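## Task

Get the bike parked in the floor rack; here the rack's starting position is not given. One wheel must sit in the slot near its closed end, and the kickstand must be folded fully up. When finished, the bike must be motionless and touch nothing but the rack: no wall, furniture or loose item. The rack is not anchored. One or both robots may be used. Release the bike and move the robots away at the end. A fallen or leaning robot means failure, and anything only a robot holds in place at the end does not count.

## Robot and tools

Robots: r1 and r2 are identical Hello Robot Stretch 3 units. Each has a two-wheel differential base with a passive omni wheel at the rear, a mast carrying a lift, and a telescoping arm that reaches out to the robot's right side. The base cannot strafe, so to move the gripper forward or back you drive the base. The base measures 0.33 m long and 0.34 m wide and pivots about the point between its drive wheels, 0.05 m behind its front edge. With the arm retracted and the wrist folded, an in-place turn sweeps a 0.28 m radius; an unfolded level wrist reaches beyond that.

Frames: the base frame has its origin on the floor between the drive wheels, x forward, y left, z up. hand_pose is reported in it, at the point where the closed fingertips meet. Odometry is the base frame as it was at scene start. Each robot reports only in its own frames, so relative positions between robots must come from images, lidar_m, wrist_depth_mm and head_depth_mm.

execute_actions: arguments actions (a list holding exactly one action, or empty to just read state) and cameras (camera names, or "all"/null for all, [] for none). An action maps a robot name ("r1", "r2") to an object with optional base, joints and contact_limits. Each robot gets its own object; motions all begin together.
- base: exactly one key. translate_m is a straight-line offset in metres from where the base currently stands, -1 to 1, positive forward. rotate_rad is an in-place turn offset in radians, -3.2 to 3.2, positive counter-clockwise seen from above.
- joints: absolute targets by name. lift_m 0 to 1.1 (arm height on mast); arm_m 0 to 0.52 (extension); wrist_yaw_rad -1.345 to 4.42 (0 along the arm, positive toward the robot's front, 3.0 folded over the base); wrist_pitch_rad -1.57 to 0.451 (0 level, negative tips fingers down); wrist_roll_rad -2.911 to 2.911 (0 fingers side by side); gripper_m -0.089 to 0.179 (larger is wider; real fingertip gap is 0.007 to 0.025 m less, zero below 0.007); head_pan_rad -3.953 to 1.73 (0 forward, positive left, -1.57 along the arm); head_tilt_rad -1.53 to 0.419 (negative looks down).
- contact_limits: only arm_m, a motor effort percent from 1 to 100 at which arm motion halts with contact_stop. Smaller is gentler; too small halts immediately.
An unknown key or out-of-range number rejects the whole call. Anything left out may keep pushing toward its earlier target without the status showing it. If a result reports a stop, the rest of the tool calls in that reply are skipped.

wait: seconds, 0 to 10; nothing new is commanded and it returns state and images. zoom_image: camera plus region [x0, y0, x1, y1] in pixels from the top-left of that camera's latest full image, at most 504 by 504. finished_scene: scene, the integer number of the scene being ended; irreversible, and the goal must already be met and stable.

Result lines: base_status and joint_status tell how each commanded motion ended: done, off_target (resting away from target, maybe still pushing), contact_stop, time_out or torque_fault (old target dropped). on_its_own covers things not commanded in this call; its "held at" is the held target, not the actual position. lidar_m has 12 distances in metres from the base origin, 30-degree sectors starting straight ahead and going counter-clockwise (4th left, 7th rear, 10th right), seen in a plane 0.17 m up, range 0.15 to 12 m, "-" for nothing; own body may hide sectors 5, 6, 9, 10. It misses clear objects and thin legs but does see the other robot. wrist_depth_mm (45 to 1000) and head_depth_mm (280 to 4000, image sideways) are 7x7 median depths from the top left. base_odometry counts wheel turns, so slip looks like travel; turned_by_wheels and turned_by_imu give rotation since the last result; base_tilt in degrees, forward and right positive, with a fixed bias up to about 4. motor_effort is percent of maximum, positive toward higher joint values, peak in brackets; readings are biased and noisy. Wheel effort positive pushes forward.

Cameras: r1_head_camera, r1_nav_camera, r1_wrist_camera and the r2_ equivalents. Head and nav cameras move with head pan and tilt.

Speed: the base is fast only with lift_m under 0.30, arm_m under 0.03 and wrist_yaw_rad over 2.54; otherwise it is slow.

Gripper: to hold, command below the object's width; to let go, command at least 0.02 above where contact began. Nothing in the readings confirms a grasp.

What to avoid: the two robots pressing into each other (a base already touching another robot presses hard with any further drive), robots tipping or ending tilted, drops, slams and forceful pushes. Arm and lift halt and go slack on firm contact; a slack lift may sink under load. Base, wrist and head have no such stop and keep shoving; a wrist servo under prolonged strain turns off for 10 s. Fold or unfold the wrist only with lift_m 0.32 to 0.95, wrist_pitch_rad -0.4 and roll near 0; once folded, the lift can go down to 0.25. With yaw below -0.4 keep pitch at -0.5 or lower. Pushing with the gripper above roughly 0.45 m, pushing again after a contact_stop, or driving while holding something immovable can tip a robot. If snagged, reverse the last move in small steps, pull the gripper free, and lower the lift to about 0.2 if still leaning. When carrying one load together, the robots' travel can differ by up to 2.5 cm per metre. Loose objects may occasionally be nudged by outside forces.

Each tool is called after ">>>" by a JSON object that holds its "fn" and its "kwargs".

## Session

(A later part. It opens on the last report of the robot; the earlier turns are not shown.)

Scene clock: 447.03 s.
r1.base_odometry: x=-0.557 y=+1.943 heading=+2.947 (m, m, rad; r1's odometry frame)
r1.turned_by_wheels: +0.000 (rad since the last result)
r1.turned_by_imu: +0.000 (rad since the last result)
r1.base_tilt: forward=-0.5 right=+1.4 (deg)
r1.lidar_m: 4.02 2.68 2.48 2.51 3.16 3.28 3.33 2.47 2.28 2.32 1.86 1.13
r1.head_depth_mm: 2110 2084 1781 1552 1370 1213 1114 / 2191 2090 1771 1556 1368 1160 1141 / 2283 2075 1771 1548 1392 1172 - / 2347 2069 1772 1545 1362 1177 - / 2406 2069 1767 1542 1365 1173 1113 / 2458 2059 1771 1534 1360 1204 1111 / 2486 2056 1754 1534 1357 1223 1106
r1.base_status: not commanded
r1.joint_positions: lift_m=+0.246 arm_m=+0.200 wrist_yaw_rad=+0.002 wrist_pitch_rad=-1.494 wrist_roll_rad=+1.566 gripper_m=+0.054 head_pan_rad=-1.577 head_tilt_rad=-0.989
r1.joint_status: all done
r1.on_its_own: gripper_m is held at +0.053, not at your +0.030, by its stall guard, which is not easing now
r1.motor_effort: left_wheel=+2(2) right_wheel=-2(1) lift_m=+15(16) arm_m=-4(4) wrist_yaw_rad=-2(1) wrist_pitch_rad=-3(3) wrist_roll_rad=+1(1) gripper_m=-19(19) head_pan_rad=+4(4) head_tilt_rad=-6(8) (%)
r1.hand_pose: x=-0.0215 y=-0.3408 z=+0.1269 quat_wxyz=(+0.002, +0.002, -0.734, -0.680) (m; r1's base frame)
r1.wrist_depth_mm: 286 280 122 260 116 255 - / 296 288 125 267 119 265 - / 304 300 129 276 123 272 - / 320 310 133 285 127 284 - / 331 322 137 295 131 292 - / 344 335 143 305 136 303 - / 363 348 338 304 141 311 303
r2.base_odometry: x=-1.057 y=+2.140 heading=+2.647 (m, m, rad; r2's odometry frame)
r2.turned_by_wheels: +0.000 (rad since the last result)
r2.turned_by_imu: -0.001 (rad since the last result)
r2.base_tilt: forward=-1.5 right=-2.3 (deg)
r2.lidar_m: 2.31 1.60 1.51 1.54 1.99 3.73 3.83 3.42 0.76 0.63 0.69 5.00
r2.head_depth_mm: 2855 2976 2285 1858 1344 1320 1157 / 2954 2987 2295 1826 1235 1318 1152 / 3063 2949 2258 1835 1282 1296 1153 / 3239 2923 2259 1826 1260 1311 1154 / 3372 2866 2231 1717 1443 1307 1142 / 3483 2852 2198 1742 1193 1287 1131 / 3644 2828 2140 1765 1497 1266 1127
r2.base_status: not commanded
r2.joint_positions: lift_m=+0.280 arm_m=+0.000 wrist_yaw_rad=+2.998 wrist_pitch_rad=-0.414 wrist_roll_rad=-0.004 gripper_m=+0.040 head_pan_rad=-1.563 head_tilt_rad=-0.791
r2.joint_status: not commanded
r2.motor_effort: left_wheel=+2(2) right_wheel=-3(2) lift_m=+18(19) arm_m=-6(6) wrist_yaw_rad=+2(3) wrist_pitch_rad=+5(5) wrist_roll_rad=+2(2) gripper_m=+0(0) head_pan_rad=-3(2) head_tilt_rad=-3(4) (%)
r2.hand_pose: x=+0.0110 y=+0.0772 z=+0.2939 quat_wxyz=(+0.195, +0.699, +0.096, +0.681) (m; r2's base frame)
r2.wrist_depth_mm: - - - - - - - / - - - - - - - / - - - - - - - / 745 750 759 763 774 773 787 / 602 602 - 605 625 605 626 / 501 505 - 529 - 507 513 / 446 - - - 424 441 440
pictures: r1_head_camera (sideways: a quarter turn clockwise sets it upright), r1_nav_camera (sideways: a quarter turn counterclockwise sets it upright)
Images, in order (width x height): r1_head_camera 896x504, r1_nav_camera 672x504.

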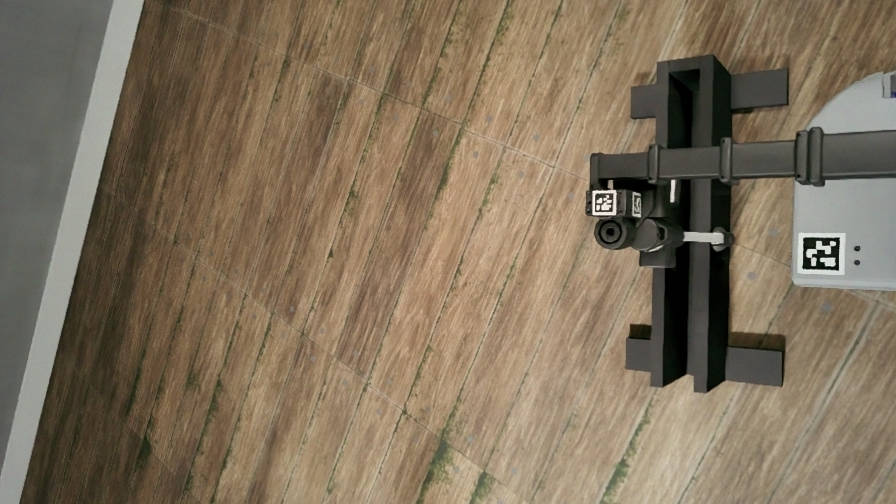

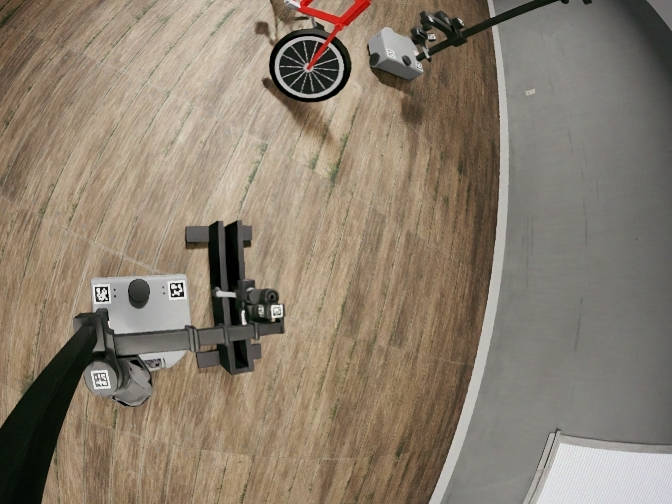

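>>> {"fn": "execute_actions", "kwargs": {"actions": [{"r1": {"base": {"rotate_rad": 0.25}}, "r2": {"base": {"translate_m": 0.8}}}], "cameras": []}}

>>> {"fn": "execute_actions", "kwargs": {"actions": [{"r1": {"base": {"translate_m": 1.0}}, "r2": {"base": {"rotate_rad": -1.57}}}], "cameras": ["r1_nav_camera", "r2_head_camera", "r2_nav_camera"]}}

Scene clock: 461.27 s.
r1.base_odometry: x=-0.557 y=+1.943 heading=-3.086 (m, m, rad; r1's odometry frame)
r1.turned_by_wheels: +0.250 (rad since the last result)
r1.turned_by_imu: +0.245 (rad since the last result)
r1.base_tilt: forward=-0.4 right=+1.4 (deg)
r1.lidar_m: 3.15 2.51 2.48 2.68 3.32 3.29 2.91 2.31 2.28 1.47 1.13 1.13
r1.head_depth_mm: 2240 2078 1779 1550 1370 1212 1118 / 2342 2070 1780 1545 1373 1161 1145 / 2448 2082 1775 1548 1387 1178 - / 2507 2017 1761 1538 1374 1170 - / 1511 1727 1737 1543 1364 1178 1113 / 2450 2063 1756 1536 1361 1206 1109 / 2499 2059 1752 1536 1362 1221 1110
r1.base_status: done
r1.joint_positions: lift_m=+0.245 arm_m=+0.200 wrist_yaw_rad=+0.001 wrist_pitch_rad=-1.494 wrist_roll_rad=+1.569 gripper_m=+0.054 head_pan_rad=-1.577 head_tilt_rad=-0.989
r1.joint_status: not commanded
r1.on_its_own: gripper_m is held at +0.053, not at your +0.030, by its stall guard, which is not easing now
r1.motor_effort: left_wheel=-2(8) right_wheel=+2(7) lift_m=+16(16) arm_m=-3(4) wrist_yaw_rad=-1(1) wrist_pitch_rad=-3(3) wrist_roll_rad=+0(1) gripper_m=-19(18) head_pan_rad=+3(4) head_tilt_rad=-7(8) (%)
r1.hand_pose: x=-0.0215 y=-0.3407 z=+0.1268 quat_wxyz=(+0.001, +0.001, -0.734, -0.680) (m; r1's base frame)
r1.wrist_depth_mm: 286 281 121 261 115 255 - / 296 290 126 267 120 266 - / 305 301 129 276 123 271 - / 318 311 133 284 127 283 - / 327 322 136 295 131 289 - / 345 337 143 308 136 304 - / 362 347 338 309 141 312 301
r2.base_odometry: x=-1.761 y=+2.519 heading=+2.647 (m, m, rad; r2's odometry frame)
r2.turned_by_wheels: +0.000 (rad since the last result)
r2.turned_by_imu: -0.002 (rad since the last result)
r2.base_tilt: forward=-1.4 right=-2.4 (deg)
r2.lidar_m: 1.78 1.23 1.16 1.18 1.54 3.55 4.57 0.97 0.70 1.48 1.11 4.29
r2.head_depth_mm: 3130 3104 2296 1846 1456 1276 1161 / 3286 3060 2275 1841 1537 1316 1169 / 3362 2953 2259 1822 1524 1309 1154 / 3580 2956 2262 1822 1525 1302 1150 / 3719 2906 2258 1708 1506 1305 1144 / 3875 2869 2208 1595 1504 1296 1132 / 3862 1643 1528 1580 1486 1286 1133
r2.base_status: done
r2.joint_positions: lift_m=+0.280 arm_m=+0.000 wrist_yaw_rad=+2.998 wrist_pitch_rad=-0.414 wrist_roll_rad=-0.004 gripper_m=+0.040 head_pan_rad=-1.563 head_tilt_rad=-0.791
r2.joint_status: not commanded
r2.motor_effort: left_wheel=+2(7) right_wheel=-2(5) lift_m=+19(19) arm_m=-6(6) wrist_yaw_rad=+2(3) wrist_pitch_rad=+4(5) wrist_roll_rad=+2(2) gripper_m=-1(0) head_pan_rad=-2(2) head_tilt_rad=-3(3) (%)
r2.hand_pose: x=+0.0110 y=+0.0772 z=+0.2939 quat_wxyz=(+0.195, +0.699, +0.096, +0.681) (m; r2's base frame)
r2.wrist_depth_mm: - - - - - 976 881 / - - - - - - 953 / - - - - - - 972 / 749 750 749 759 766 772 780 / 600 604 - 603 623 617 619 / 503 508 - 521 - 513 515 / 446 - - - 420 439 437
pictures: none
No camera images: the call's "cameras" was empty. Leave "cameras" out to get every camera's image.

Scene clock: 472.43 s.
r1.base_odometry: x=-1.555 y=+1.888 heading=-3.086 (m, m, rad; r1's odometry frame)
r1.turned_by_wheels: +0.000 (rad since the last result)
r1.turned_by_imu: +0.002 (rad since the last result)
r1.base_tilt: forward=-0.4 right=+1.4 (deg)
r1.lidar_m: 2.36 1.89 1.88 2.04 3.09 4.06 3.65 2.91 0.86 0.76 0.95 4.64
r1.head_depth_mm: 2525 2083 1781 1548 1369 1215 1114 / 2513 2033 1426 1442 1369 1160 1136 / 2531 1956 1308 1367 1393 1173 - / 2498 2021 1723 1545 1366 1176 - / 2496 2061 1663 1489 1366 1172 1111 / 2510 2057 1661 1489 1358 1208 1108 / 2483 2062 1375 1485 1361 1219 1111
r1.base_status: done
r1.joint_positions: lift_m=+0.245 arm_m=+0.200 wrist_yaw_rad=+0.001 wrist_pitch_rad=-1.494 wrist_roll_rad=+1.569 gripper_m=+0.054 head_pan_rad=-1.577 head_tilt_rad=-0.989
r1.joint_status: not commanded
r1.on_its_own: gripper_m is held at +0.053, not at your +0.030, by its stall guard, which is not easing now
r1.motor_effort: left_wheel=-4(4) right_wheel=+2(7) lift_m=+16(15) arm_m=-4(4) wrist_yaw_rad=-1(0) wrist_pitch_rad=-3(3) wrist_roll_rad=+0(0) gripper_m=-19(18) head_pan_rad=+4(4) head_tilt_rad=-7(7) (%)
r1.hand_pose: x=-0.0215 y=-0.3407 z=+0.1268 quat_wxyz=(+0.001, +0.001, -0.734, -0.680) (m; r1's base frame)
r1.wrist_depth_mm: 285 282 122 262 116 257 - / 298 288 126 268 120 265 - / 307 301 129 276 123 271 - / 319 312 133 286 128 281 - / 328 321 136 294 131 288 - / 346 336 142 307 136 303 - / 360 349 336 304 141 314 304
r2.base_odometry: x=-1.761 y=+2.519 heading=+1.078 (m, m, rad; r2's odometry frame)
r2.turned_by_wheels: -1.570 (rad since the last result)
r2.turned_by_imu: -1.572 (rad since the last result)
r2.base_tilt: forward=-1.4 right=-2.2 (deg)
r2.lidar_m: 1.81 4.53 4.28 1.76 1.23 1.16 1.18 1.55 3.63 4.55 0.97 0.70
r2.head_depth_mm: 3800 3078 2316 1862 1535 1330 1165 / - 2991 2276 1843 1536 1316 1153 / - 2997 2241 1824 1537 1311 1153 / - 2947 2243 1806 1522 1295 1144 / - 2851 2204 1795 1507 1302 1138 / - 2815 2196 1799 1497 1303 1139 / - 2821 2214 1782 1497 1284 1128
r2.base_status: done
r2.joint_positions: lift_m=+0.280 arm_m=+0.000 wrist_yaw_rad=+2.998 wrist_pitch_rad=-0.414 wrist_roll_rad=-0.004 gripper_m=+0.040 head_pan_rad=-1.563 head_tilt_rad=-0.791
r2.joint_status: not commanded
r2.motor_effort: left_wheel=+2(8) right_wheel=-2(6) lift_m=+19(19) arm_m=-5(6) wrist_yaw_rad=+3(2) wrist_pitch_rad=+5(5) wrist_roll_rad=+2(2) gripper_m=-1(0) head_pan_rad=-3(2) head_tilt_rad=-3(4) (%)
r2.hand_pose: x=+0.0110 y=+0.0772 z=+0.2939 quat_wxyz=(+0.195, +0.699, +0.096, +0.681) (m; r2's base frame)
r2.wrist_depth_mm: 961 - - - - - - / - - - - - - - / 925 - - - - - - / 744 749 760 759 766 761 770 / 604 608 - 609 621 606 622 / 501 504 - 530 - 520 517 / 442 - - - 423 440 439
pictures: r1_nav_camera (sideways: a quarter turn counterclockwise sets it upright), r2_head_camera (sideways: a quarter turn clockwise sets it upright), r2_nav_camera (sideways: a quarter turn counterclockwise sets it upright)
Images, in order (width x height): r1_nav_camera 672x504, r2_head_camera 896x504, r2_nav_camera 672x504.

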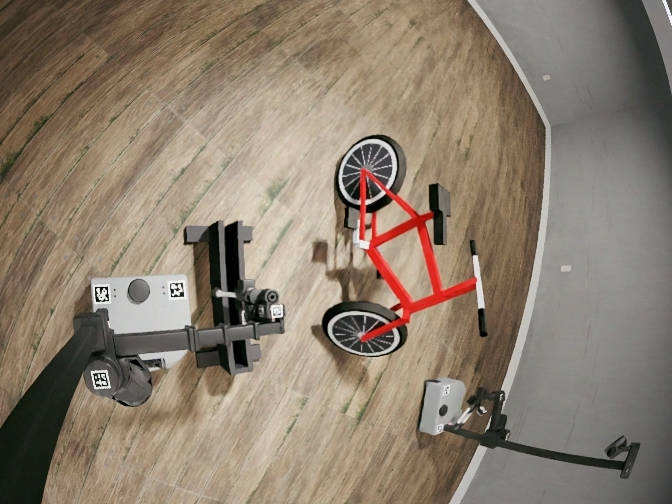

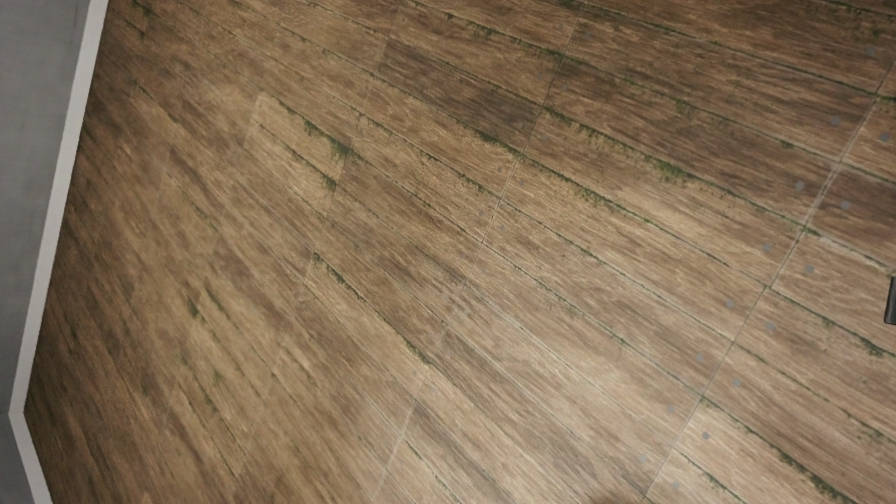

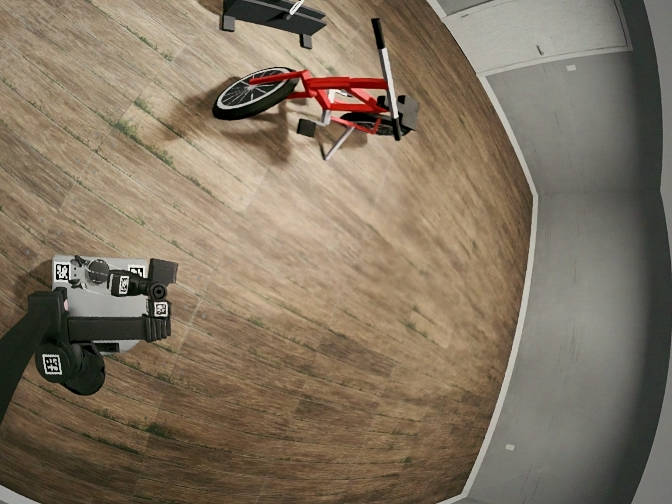

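>>> {"fn": "execute_actions", "kwargs": {"actions": [{"r1": {"base": {"translate_m": 1.0}}, "r2": {"base": {"translate_m": 0.62}}}], "cameras": ["r1_nav_camera", "r2_head_camera"]}}

Scene clock: 489.93 s.
r1.base_odometry: x=-2.554 y=+1.832 heading=-3.086 (m, m, rad; r1's odometry frame)
r1.turned_by_wheels: +0.000 (rad since the last result)
r1.turned_by_imu: +0.001 (rad since the last result)
r1.base_tilt: forward=-0.4 right=+1.4 (deg)
r1.lidar_m: 1.59 1.29 1.28 1.39 2.11 4.84 4.42 1.33 1.03 3.76 3.93 3.37
r1.head_depth_mm: 2529 2070 1748 1496 1378 1214 1115 / 2525 2090 1776 1550 1377 1162 1147 / 2492 2060 1766 1546 1397 1181 - / 2510 2076 1772 1538 1373 1178 - / 2507 2077 1759 1539 1366 1173 1114 / 2489 2085 1765 1529 1363 1205 1112 / 2498 2066 1755 1530 1368 1222 1109
r1.base_status: done
r1.joint_positions: lift_m=+0.245 arm_m=+0.200 wrist_yaw_rad=+0.001 wrist_pitch_rad=-1.494 wrist_roll_rad=+1.569 gripper_m=+0.054 head_pan_rad=-1.577 head_tilt_rad=-0.989
r1.joint_status: not commanded
r1.on_its_own: gripper_m is held at +0.053, not at your +0.030, by its stall guard, which is not easing now
r1.motor_effort: left_wheel=-3(4) right_wheel=+2(5) lift_m=+16(16) arm_m=-4(4) wrist_yaw_rad=-1(0) wrist_pitch_rad=-3(3) wrist_roll_rad=+0(0) gripper_m=-19(19) head_pan_rad=+4(4) head_tilt_rad=-6(8) (%)
r1.hand_pose: x=-0.0215 y=-0.3407 z=+0.1268 quat_wxyz=(+0.001, +0.001, -0.734, -0.680) (m; r1's base frame)
r1.wrist_depth_mm: 288 280 122 260 116 256 - / 298 290 126 268 120 264 - / 308 300 129 276 123 274 - / 317 314 134 285 127 283 - / 331 322 137 293 131 290 - / 347 335 142 308 137 304 - / 359 348 337 305 142 313 302
r2.base_odometry: x=-1.468 y=+3.065 heading=+1.078 (m, m, rad; r2's odometry frame)
r2.turned_by_wheels: +0.000 (rad since the last result)
r2.turned_by_imu: -0.003 (rad since the last result)
r2.base_tilt: forward=-1.5 right=-2.3 (deg)
r2.lidar_m: 3.11 4.06 4.01 2.61 1.81 1.71 1.75 2.28 4.74 0.39 0.51 3.04
r2.head_depth_mm: - 3030 2308 1855 1544 1331 1165 / - 3056 2286 1839 1552 1333 1165 / - 2988 2237 1833 1526 1306 1151 / - 2967 2241 1702 1531 1232 1130 / - 2903 2208 1303 1079 1052 1111 / - 2863 2203 1753 1484 1154 1132 / 3654 2832 2190 1767 1507 1290 1133
r2.base_status: done
r2.joint_positions: lift_m=+0.280 arm_m=+0.000 wrist_yaw_rad=+2.998 wrist_pitch_rad=-0.414 wrist_roll_rad=-0.004 gripper_m=+0.040 head_pan_rad=-1.563 head_tilt_rad=-0.791
r2.joint_status: not commanded
r2.motor_effort: left_wheel=+2(8) right_wheel=-3(6) lift_m=+18(19) arm_m=-6(5) wrist_yaw_rad=+3(3) wrist_pitch_rad=+4(5) wrist_roll_rad=+2(2) gripper_m=+0(1) head_pan_rad=-3(2) head_tilt_rad=-3(3) (%)
r2.hand_pose: x=+0.0110 y=+0.0772 z=+0.2939 quat_wxyz=(+0.195, +0.699, +0.096, +0.681) (m; r2's base frame)
r2.wrist_depth_mm: - - - - - - - / - - - - - - - / - - - - - - - / 759 748 760 761 770 779 764 / 602 604 - 612 624 618 615 / 505 509 - 525 - 509 516 / 442 - - - 424 440 442
pictures: r1_nav_camera (sideways: a quarter turn counterclockwise sets it upright), r2_head_camera (sideways: a quarter turn clockwise sets it upright)
Images, in order (width x height): r1_nav_camera 672x504, r2_head_camera 896x504.

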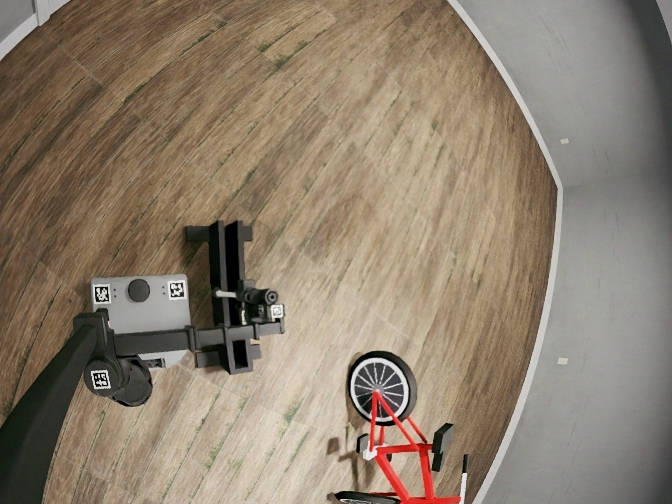

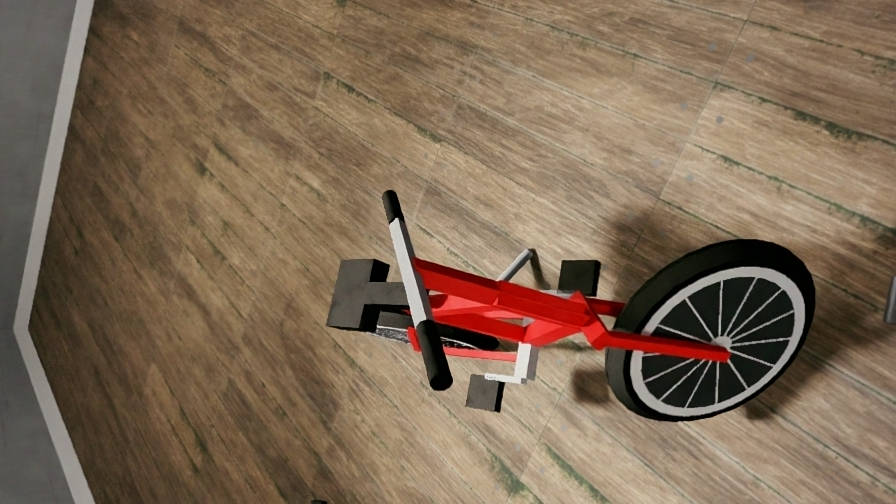

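>>> {"fn": "execute_actions", "kwargs": {"actions": []}}

Scene clock: 511.13 s.
r1.base_odometry: x=-2.554 y=+1.832 heading=-3.086 (m, m, rad; r1's odometry frame)
r1.turned_by_wheels: +0.000 (rad since the last result)
r1.turned_by_imu: +0.000 (rad since the last result)
r1.base_tilt: forward=-0.5 right=+1.4 (deg)
r1.lidar_m: 1.59 1.29 1.28 1.38 2.11 4.86 4.41 1.34 1.03 3.78 3.92 3.38
r1.head_depth_mm: 2534 2079 1735 1489 1368 1213 1117 / 2519 2074 1763 1544 1364 1156 1142 / 2536 2078 1773 1547 1387 1176 - / 2506 2073 1770 1544 1374 1174 - / 2498 2069 1758 1543 1362 1173 1109 / 2497 2068 1764 1534 1361 1205 1108 / 2494 2052 1756 1533 1365 1220 1108
r1.base_status: done
r1.joint_positions: lift_m=+0.245 arm_m=+0.200 wrist_yaw_rad=+0.001 wrist_pitch_rad=-1.494 wrist_roll_rad=+1.569 gripper_m=+0.054 head_pan_rad=-1.577 head_tilt_rad=-0.989
r1.joint_status: not commanded
r1.on_its_own: gripper_m is held at +0.053, not at your +0.030, by its stall guard, which is not easing now
r1.motor_effort: left_wheel=-3(4) right_wheel=+3(5) lift_m=+15(16) arm_m=-4(4) wrist_yaw_rad=-1(0) wrist_pitch_rad=-3(3) wrist_roll_rad=+0(0) gripper_m=-20(19) head_pan_rad=+4(4) head_tilt_rad=-7(8) (%)
r1.hand_pose: x=-0.0215 y=-0.3407 z=+0.1268 quat_wxyz=(+0.001, +0.001, -0.734, -0.680) (m; r1's base frame)
r1.wrist_depth_mm: 286 280 121 261 116 255 - / 298 290 125 268 120 264 - / 306 299 129 277 123 275 - / 320 311 133 284 127 283 - / 329 323 137 295 131 288 - / 345 336 142 305 136 305 - / 357 349 337 304 142 310 303
r2.base_odometry: x=-1.468 y=+3.065 heading=+1.078 (m, m, rad; r2's odometry frame)
r2.turned_by_wheels: +0.000 (rad since the last result)
r2.turned_by_imu: -0.001 (rad since the last result)
r2.base_tilt: forward=-1.4 right=-2.3 (deg)
r2.lidar_m: 3.11 4.07 4.01 2.61 1.81 1.71 1.76 2.29 4.73 0.39 0.51 3.04
r2.head_depth_mm: - 3037 2299 1853 1546 1328 1162 / - 3038 2273 1840 1546 1331 1157 / - 2966 2253 1809 1535 1310 1159 / - 2989 2230 1728 1510 1232 1126 / - 2902 2215 1315 1073 1057 1115 / - 2863 2196 1728 1501 1155 1127 / 3683 2789 2192 1784 1493 1283 1133
r2.base_status: done
r2.joint_positions: lift_m=+0.280 arm_m=+0.000 wrist_yaw_rad=+2.998 wrist_pitch_rad=-0.414 wrist_roll_rad=-0.004 gripper_m=+0.040 head_pan_rad=-1.563 head_tilt_rad=-0.791
r2.joint_status: not commanded
r2.motor_effort: left_wheel=+2(8) right_wheel=-1(6) lift_m=+19(19) arm_m=-5(5) wrist_yaw_rad=+3(3) wrist_pitch_rad=+5(5) wrist_roll_rad=+2(2) gripper_m=+0(1) head_pan_rad=-3(2) head_tilt_rad=-3(3) (%)
r2.hand_pose: x=+0.0110 y=+0.0772 z=+0.2939 quat_wxyz=(+0.195, +0.699, +0.096, +0.681) (m; r2's base frame)
r2.wrist_depth_mm: - - - - - - - / - - - - - - - / - - - - - - - / 743 753 771 753 772 779 780 / 602 607 - 612 623 612 616 / 499 499 - 526 - 515 513 / 445 - - - 423 437 442
pictures: r1_head_camera (sideways: a quarter turn clockwise sets it upright), r1_nav_camera (sideways: a quarter turn counterclockwise sets it upright), r1_wrist_camera, r2_head_camera (sideways: a quarter turn clockwise sets it upright), r2_nav_camera (sideways: a quarter turn counterclockwise sets it upright), r2_wrist_camera
Images, in order (width x height): r1_head_camera 896x504, r1_nav_camera 672x504, r1_wrist_camera 644x364, r2_head_camera 896x504, r2_nav_camera 672x504, r2_wrist_camera 644x364.

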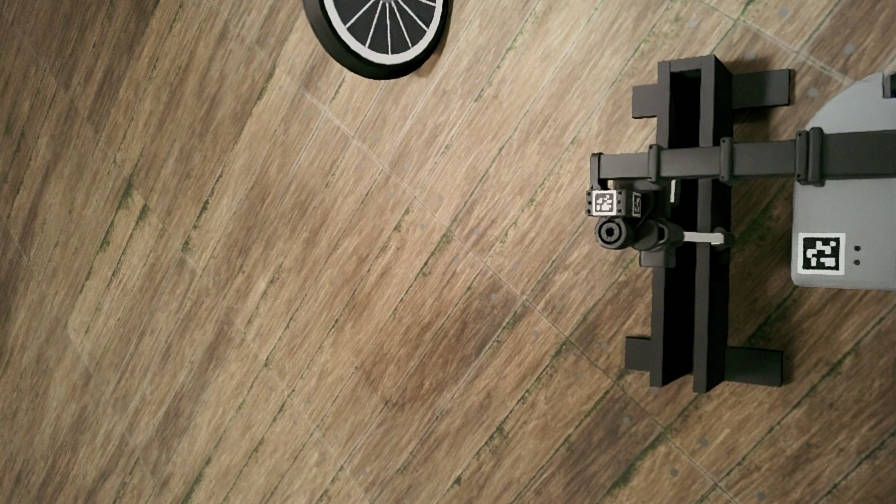

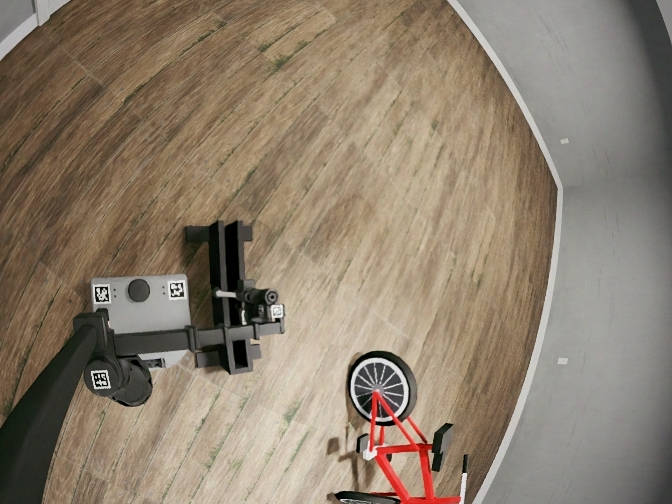

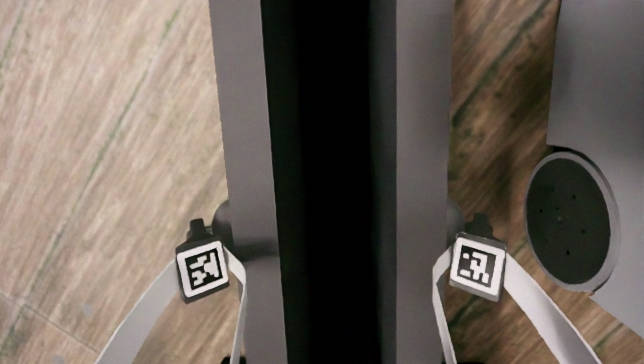

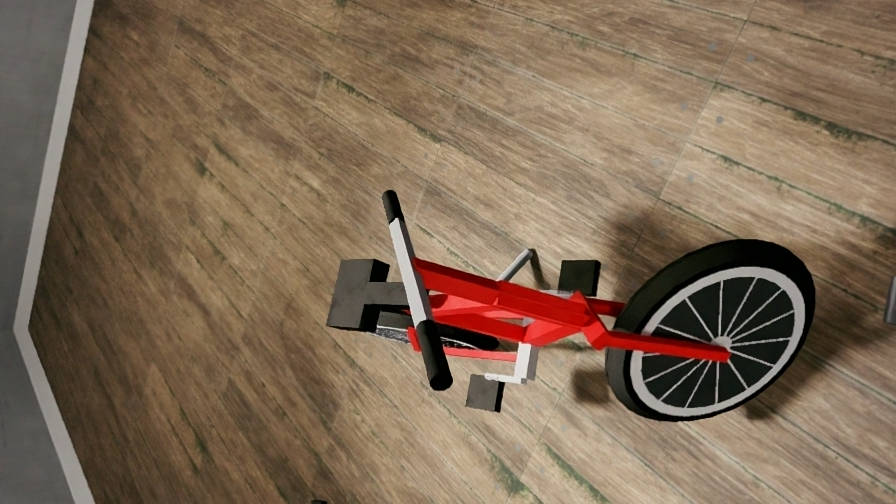

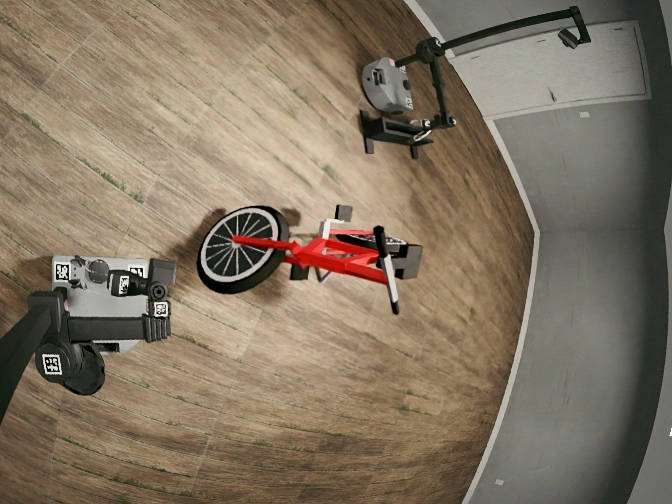

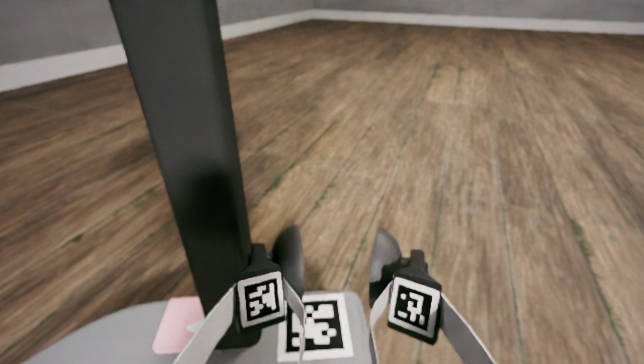

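>>> {"fn": "execute_actions", "kwargs": {"actions": [{"r1": {"base": {"translate_m": 0.3}}, "r2": {"base": {"translate_m": 0.08}, "joints": {"lift_m": 0.42, "wrist_pitch_rad": -0.4}}}], "cameras": ["r1_head_camera", "r1_nav_camera"]}}

>>> {"fn": "execute_actions", "kwargs": {"actions": [{"r1": {"base": {"rotate_rad": -1.57}}, "r2": {"joints": {"wrist_yaw_rad": 0.0, "gripper_m": 0.13}}}], "cameras": ["r1_head_camera", "r1_nav_camera", "r2_wrist_camera"]}}

Scene clock: 569.80 s.
r1.base_odometry: x=-2.853 y=+1.816 heading=-3.086 (m, m, rad; r1's odometry frame)
r1.turned_by_wheels: +0.000 (rad since the last result)
r1.turned_by_imu: +0.000 (rad since the last result)
r1.base_tilt: forward=-0.4 right=+1.4 (deg)
r1.lidar_m: 1.36 1.11 1.09 1.19 1.80 5.08 4.62 1.30 1.17 3.97 3.69 2.89
r1.head_depth_mm: 2530 2092 1770 1552 1368 1208 1114 / 2507 2078 1781 1543 1377 1162 1142 / 2533 2066 1768 1544 1394 1176 - / 2510 2077 1764 1546 1364 1176 - / 2484 2065 1763 1532 1364 1177 1112 / 2504 2067 1764 1538 1366 1207 1103 / 2503 2050 1763 1534 1365 1220 1111
r1.base_status: done
r1.joint_positions: lift_m=+0.245 arm_m=+0.200 wrist_yaw_rad=+0.001 wrist_pitch_rad=-1.494 wrist_roll_rad=+1.569 gripper_m=+0.054 head_pan_rad=-1.577 head_tilt_rad=-0.989
r1.joint_status: not commanded
r1.on_its_own: gripper_m is held at +0.053, not at your +0.030, by its stall guard, which is not easing now
r1.motor_effort: left_wheel=-3(3) right_wheel=+2(8) lift_m=+16(16) arm_m=-4(4) wrist_yaw_rad=-2(2) wrist_pitch_rad=-3(3) wrist_roll_rad=+0(0) gripper_m=-18(20) head_pan_rad=+4(3) head_tilt_rad=-6(8) (%)
r1.hand_pose: x=-0.0215 y=-0.3407 z=+0.1268 quat_wxyz=(+0.001, +0.001, -0.734, -0.680) (m; r1's base frame)
r1.wrist_depth_mm: 286 281 121 261 116 256 - / 295 289 126 268 120 264 - / 306 301 129 276 123 272 - / 318 313 134 286 128 284 - / 332 321 136 296 131 287 - / 343 336 143 307 136 301 - / 358 349 333 303 142 312 302
r2.base_odometry: x=-1.430 y=+3.136 heading=+1.078 (m, m, rad; r2's odometry frame)
r2.turned_by_wheels: +0.000 (rad since the last result)
r2.turned_by_imu: -0.001 (rad since the last result)
r2.base_tilt: forward=-1.4 right=-2.2 (deg)
r2.lidar_m: 3.05 4.00 3.97 2.72 1.89 1.78 1.83 2.38 0.40 0.40 0.58 2.98
r2.head_depth_mm: - 3084 2286 1841 1556 1339 1166 / - 3017 2283 1837 1530 1328 1158 / - 2987 2250 1773 1527 1316 1150 / - 2919 2272 1123 1081 1046 1106 / - 2928 2209 1673 1481 1127 1130 / 3964 2878 2205 1791 1489 1272 1133 / 3582 2857 2175 1773 1481 1291 1128
r2.base_status: done
r2.joint_positions: lift_m=+0.420 arm_m=+0.000 wrist_yaw_rad=+2.998 wrist_pitch_rad=-0.414 wrist_roll_rad=-0.004 gripper_m=+0.040 head_pan_rad=-1.563 head_tilt_rad=-0.791
r2.joint_status: all done
r2.motor_effort: left_wheel=+2(8) right_wheel=-2(7) lift_m=+31(37) arm_m=-5(5) wrist_yaw_rad=+2(2) wrist_pitch_rad=+5(3) wrist_roll_rad=+2(2) gripper_m=+0(0) head_pan_rad=-2(2) head_tilt_rad=-4(3) (%)
r2.hand_pose: x=+0.0109 y=+0.0772 z=+0.4332 quat_wxyz=(+0.195, +0.699, +0.096, +0.681) (m; r2's base frame)
r2.wrist_depth_mm: - - - - - - - / - - - - - - - / - - - - - - - / - - - - - - - / 806 804 - 822 847 817 820 / 675 670 - 683 - 678 697 / 577 573 - 584 567 590 585
pictures: r1_head_camera (sideways: a quarter turn clockwise sets it upright), r1_nav_camera (sideways: a quarter turn counterclockwise sets it upright)
Images, in order (width x height): r1_head_camera 896x504, r1_nav_camera 672x504.

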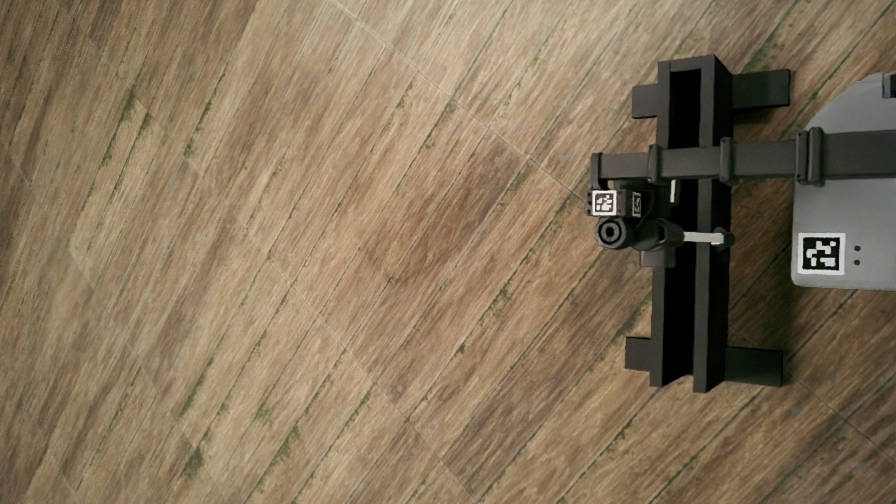

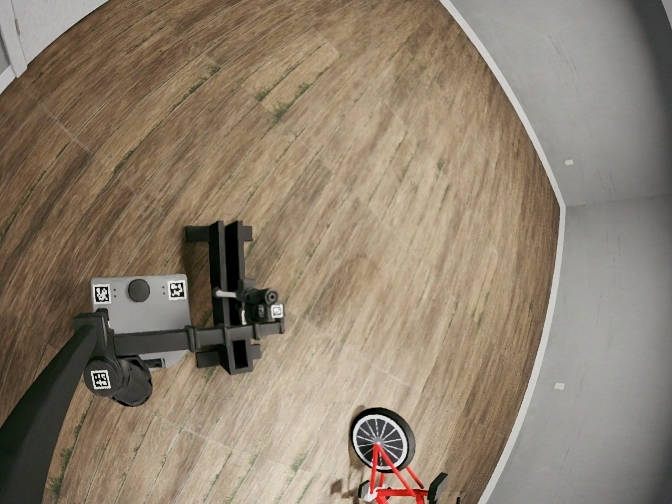

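Scene clock: 573.23 s.
r1.base_odometry: x=-2.853 y=+1.816 heading=+1.627 (m, m, rad; r1's odometry frame)
r1.turned_by_wheels: -1.570 (rad since the last result)
r1.turned_by_imu: -1.544 (rad since the last result)
r1.base_tilt: forward=-0.5 right=+1.5 (deg)
r1.lidar_m: 4.00 3.68 2.77 1.34 1.10 1.09 1.20 1.84 5.06 4.57 1.29 1.17
r1.head_depth_mm: 2518 2084 1781 1545 1374 1212 1109 / 2537 2082 1775 1547 1371 1156 1147 / 2535 2087 1764 1546 1390 1178 - / 2511 2068 1770 1537 1367 1177 - / 2497 2064 1764 1540 1362 1171 1106 / 2466 2066 1765 1543 1358 1208 1108 / 2401 2064 1761 1533 1362 1224 1109
r1.base_status: done
r1.joint_positions: lift_m=+0.245 arm_m=+0.200 wrist_yaw_rad=+0.001 wrist_pitch_rad=-1.494 wrist_roll_rad=+1.569 gripper_m=+0.054 head_pan_rad=-1.577 head_tilt_rad=-0.989
r1.joint_status: not commanded
r1.on_its_own: gripper_m is held at +0.053, not at your +0.030, by its stall guard, which is not easing now
r1.motor_effort: left_wheel=+3(7) right_wheel=-2(7) lift_m=+16(16) arm_m=-4(4) wrist_yaw_rad=-1(1) wrist_pitch_rad=-3(3) wrist_roll_rad=+0(0) gripper_m=-19(19) head_pan_rad=+4(4) head_tilt_rad=-6(7) (%)
r1.hand_pose: x=-0.0215 y=-0.3407 z=+0.1268 quat_wxyz=(+0.001, +0.001, -0.734, -0.680) (m; r1's base frame)
r1.wrist_depth_mm: 287 283 121 260 116 257 - / 297 290 126 268 120 265 - / 306 300 129 276 123 273 - / 321 310 134 285 127 282 - / 330 322 136 295 131 293 - / 341 336 142 305 136 303 - / 354 347 338 302 141 313 303
r2.base_odometry: x=-1.430 y=+3.136 heading=+1.078 (m, m, rad; r2's odometry frame)
r2.turned_by_wheels: +0.000 (rad since the last result)
r2.turned_by_imu: -0.001 (rad since the last result)
r2.base_tilt: forward=-1.4 right=-2.2 (deg)
r2.lidar_m: 3.05 4.01 3.96 2.72 1.89 1.78 1.83 2.37 0.40 0.40 0.58 2.97
r2.head_depth_mm: - 3034 2311 1853 1553 1346 1158 / - 2984 2298 1835 1544 1327 1153 / - 2946 2280 1778 1512 1322 1153 / - 2995 2263 1121 1092 1043 1080 / - 2928 2176 1685 1459 1111 1141 / - 2802 2222 1779 1496 1268 1137 / 3612 2861 2163 1768 1500 1281 1133
r2.base_status: not commanded
r2.joint_positions: lift_m=+0.420 arm_m=+0.000 wrist_yaw_rad=+0.003 wrist_pitch_rad=-0.414 wrist_roll_rad=-0.004 gripper_m=+0.130 head_pan_rad=-1.563 head_tilt_rad=-0.791
r2.joint_status: all done
r2.motor_effort: left_wheel=+2(2) right_wheel=-2(2) lift_m=+31(31) arm_m=-5(6) wrist_yaw_rad=-4(6) wrist_pitch_rad=+5(5) wrist_roll_rad=+2(2) gripper_m=+0(81) head_pan_rad=-2(2) head_tilt_rad=-4(3) (%)
r2.hand_pose: x=-0.0208 y=-0.3703 z=+0.4332 quat_wxyz=(+0.694, +0.147, -0.690, -0.144) (m; r2's base frame)
r2.wrist_depth_mm: - - - - - - - / - - - 686 - - - / - - - 381 - - - / - - - 402 - - - / 809 817 441 362 786 805 834 / 670 681 440 363 326 - 680 / 570 565 456 366 317 550 598
pictures: r1_head_camera (sideways: a quarter turn clockwise sets it upright), r1_nav_camera (sideways: a quarter turn counterclockwise sets it upright), r2_wrist_camera
Images, in order (width x height): r1_head_camera 896x504, r1_nav_camera 672x504, r2_wrist_camera 644x364.

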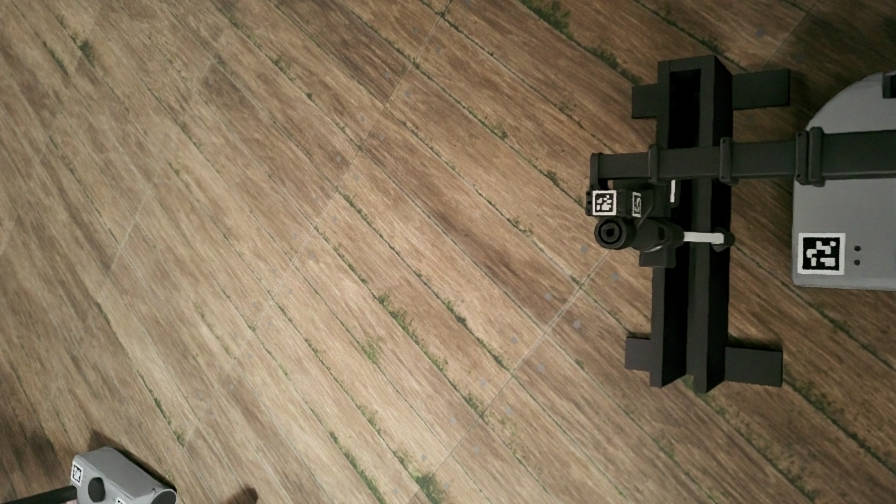

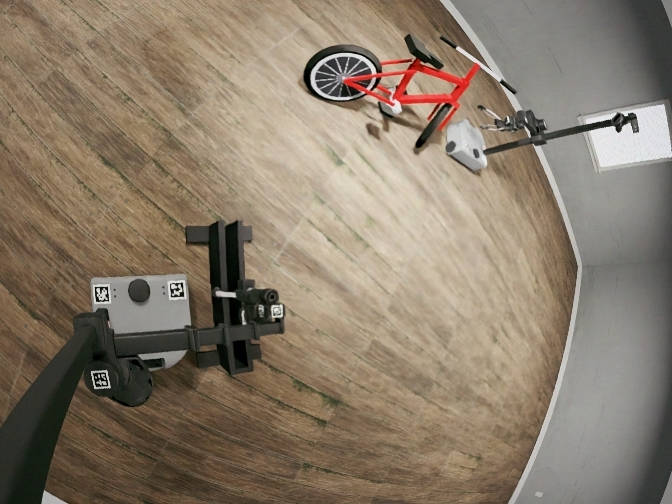

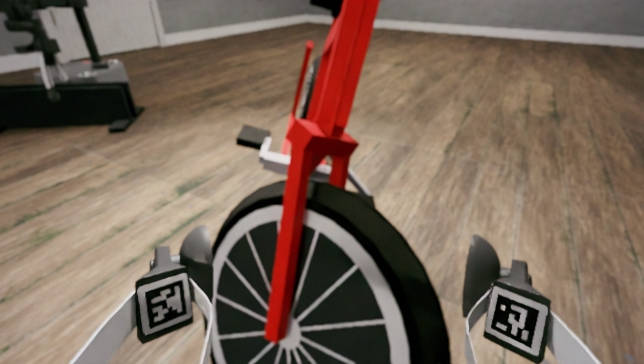

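>>> {"fn": "execute_actions", "kwargs": {"actions": [{"r1": {"base": {"translate_m": 1.0}, "joints": {"head_tilt_rad": -0.8}}, "r2": {"joints": {"wrist_pitch_rad": 0.0}}}], "cameras": ["r1_head_camera", "r1_nav_camera", "r2_wrist_camera"]}}

Scene clock: 590.33 s.
r1.base_odometry: x=-2.910 y=+2.814 heading=+1.627 (m, m, rad; r1's odometry frame)
r1.turned_by_wheels: +0.000 (rad since the last result)
r1.turned_by_imu: +0.002 (rad since the last result)
r1.base_tilt: forward=-0.4 right=+1.4 (deg)
r1.lidar_m: 3.14 3.05 3.03 2.32 1.87 1.85 2.05 3.17 5.68 0.67 2.91 2.89
r1.head_depth_mm: - 2957 2247 1812 1530 1322 1157 / - 2916 2239 1820 1531 1321 1070 / 1987 2681 1802 1678 1489 1341 1071 / 3861 2901 1342 1579 1290 1316 1085 / 3610 2846 2203 1788 1513 1309 1089 / 3317 2861 2205 1791 1514 1304 1098 / 3019 2857 2190 1793 1508 1305 1146
r1.base_status: done
r1.joint_positions: lift_m=+0.245 arm_m=+0.200 wrist_yaw_rad=+0.001 wrist_pitch_rad=-1.494 wrist_roll_rad=+1.569 gripper_m=+0.054 head_pan_rad=-1.577 head_tilt_rad=-0.804
r1.joint_status: all done
r1.on_its_own: gripper_m is held at +0.053, not at your +0.030, by its stall guard, which is not easing now
r1.motor_effort: left_wheel=+2(7) right_wheel=-2(3) lift_m=+16(16) arm_m=-4(4) wrist_yaw_rad=-1(0) wrist_pitch_rad=-3(3) wrist_roll_rad=+0(0) gripper_m=-20(19) head_pan_rad=+4(4) head_tilt_rad=+2(23) (%)
r1.hand_pose: x=-0.0215 y=-0.3407 z=+0.1268 quat_wxyz=(+0.001, +0.001, -0.734, -0.680) (m; r1's base frame)
r1.wrist_depth_mm: 288 283 121 263 116 258 - / 295 289 126 267 120 264 - / 306 300 129 277 123 271 - / 318 308 133 285 127 282 - / 330 321 137 295 131 291 - / 344 337 142 306 136 306 - / 359 346 338 305 141 312 302
r2.base_odometry: x=-1.430 y=+3.136 heading=+1.078 (m, m, rad; r2's odometry frame)
r2.turned_by_wheels: +0.000 (rad since the last result)
r2.turned_by_imu: -0.003 (rad since the last result)
r2.base_tilt: forward=-1.4 right=-2.3 (deg)
r2.lidar_m: 3.04 3.98 3.96 2.72 1.89 1.79 1.82 2.38 0.40 0.40 0.58 2.98
r2.head_depth_mm: - 3029 2327 1851 1549 1328 1155 / - 3033 2265 1841 1551 1316 1162 / - 2940 2259 1780 1536 1308 1146 / - 2955 2014 1128 1089 1042 - / - 2701 2012 1676 1463 1125 1138 / 3935 2729 2048 1767 1513 1276 1138 / 3565 2825 2202 1788 1497 1283 1128
r2.base_status: not commanded
r2.joint_positions: lift_m=+0.420 arm_m=+0.000 wrist_yaw_rad=+0.003 wrist_pitch_rad=-0.021 wrist_roll_rad=-0.004 gripper_m=+0.130 head_pan_rad=-1.563 head_tilt_rad=-0.791
r2.joint_status: all done
r2.motor_effort: left_wheel=+1(2) right_wheel=-3(2) lift_m=+31(31) arm_m=-5(5) wrist_yaw_rad=-4(3) wrist_pitch_rad=+7(8) wrist_roll_rad=+2(2) gripper_m=-1(0) head_pan_rad=-1(2) head_tilt_rad=-3(4) (%)
r2.hand_pose: x=-0.0206 y=-0.4010 z=+0.5288 quat_wxyz=(+0.709, +0.009, -0.705, -0.007) (m; r2's base frame)
r2.wrist_depth_mm: - - - - - - - / - - - - - - - / - - - - - - - / - - - 745 - - - / - - - 857 - - - / - - - 423 - - - / 873 843 902 411 917 847 -
pictures: r1_head_camera (sideways: a quarter turn clockwise sets it upright), r1_nav_camera (sideways: a quarter turn counterclockwise sets it upright), r2_wrist_camera
Images, in order (width x height): r1_head_camera 896x504, r1_nav_camera 672x504, r2_wrist_camera 644x364.

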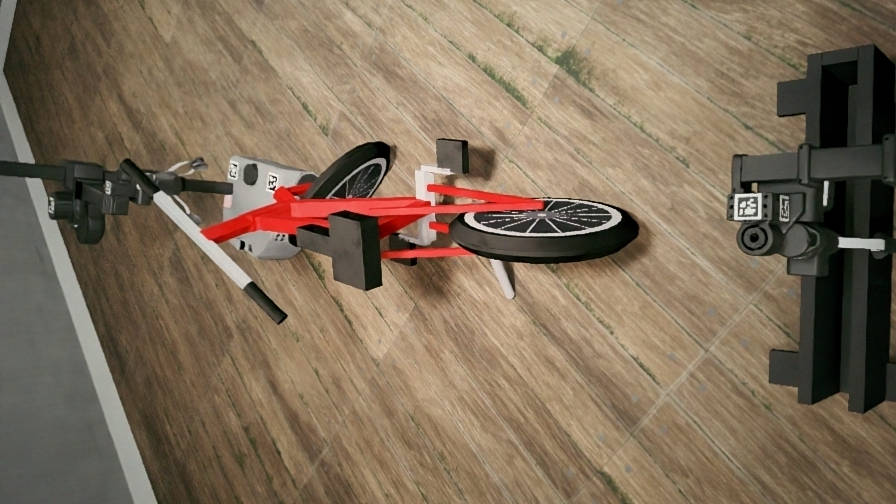

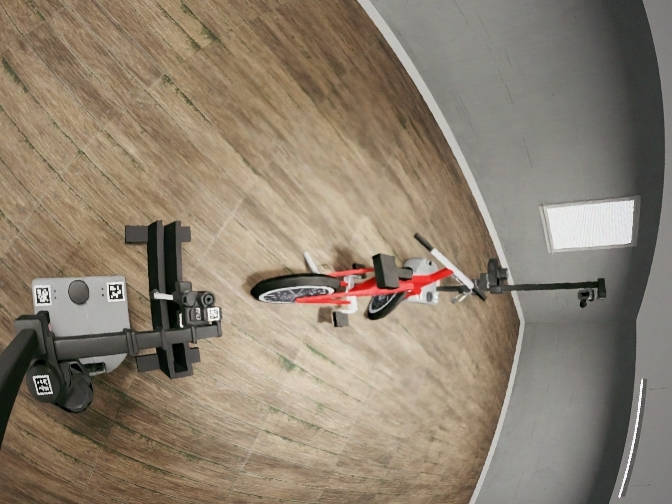

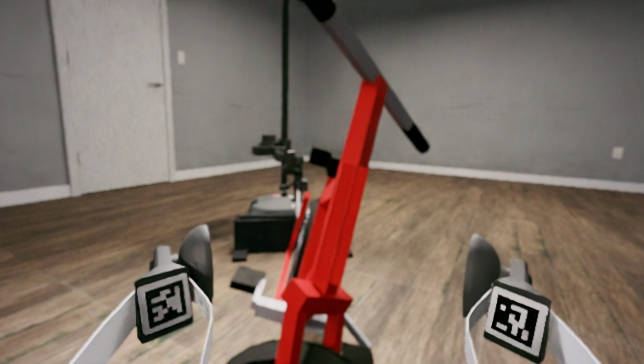

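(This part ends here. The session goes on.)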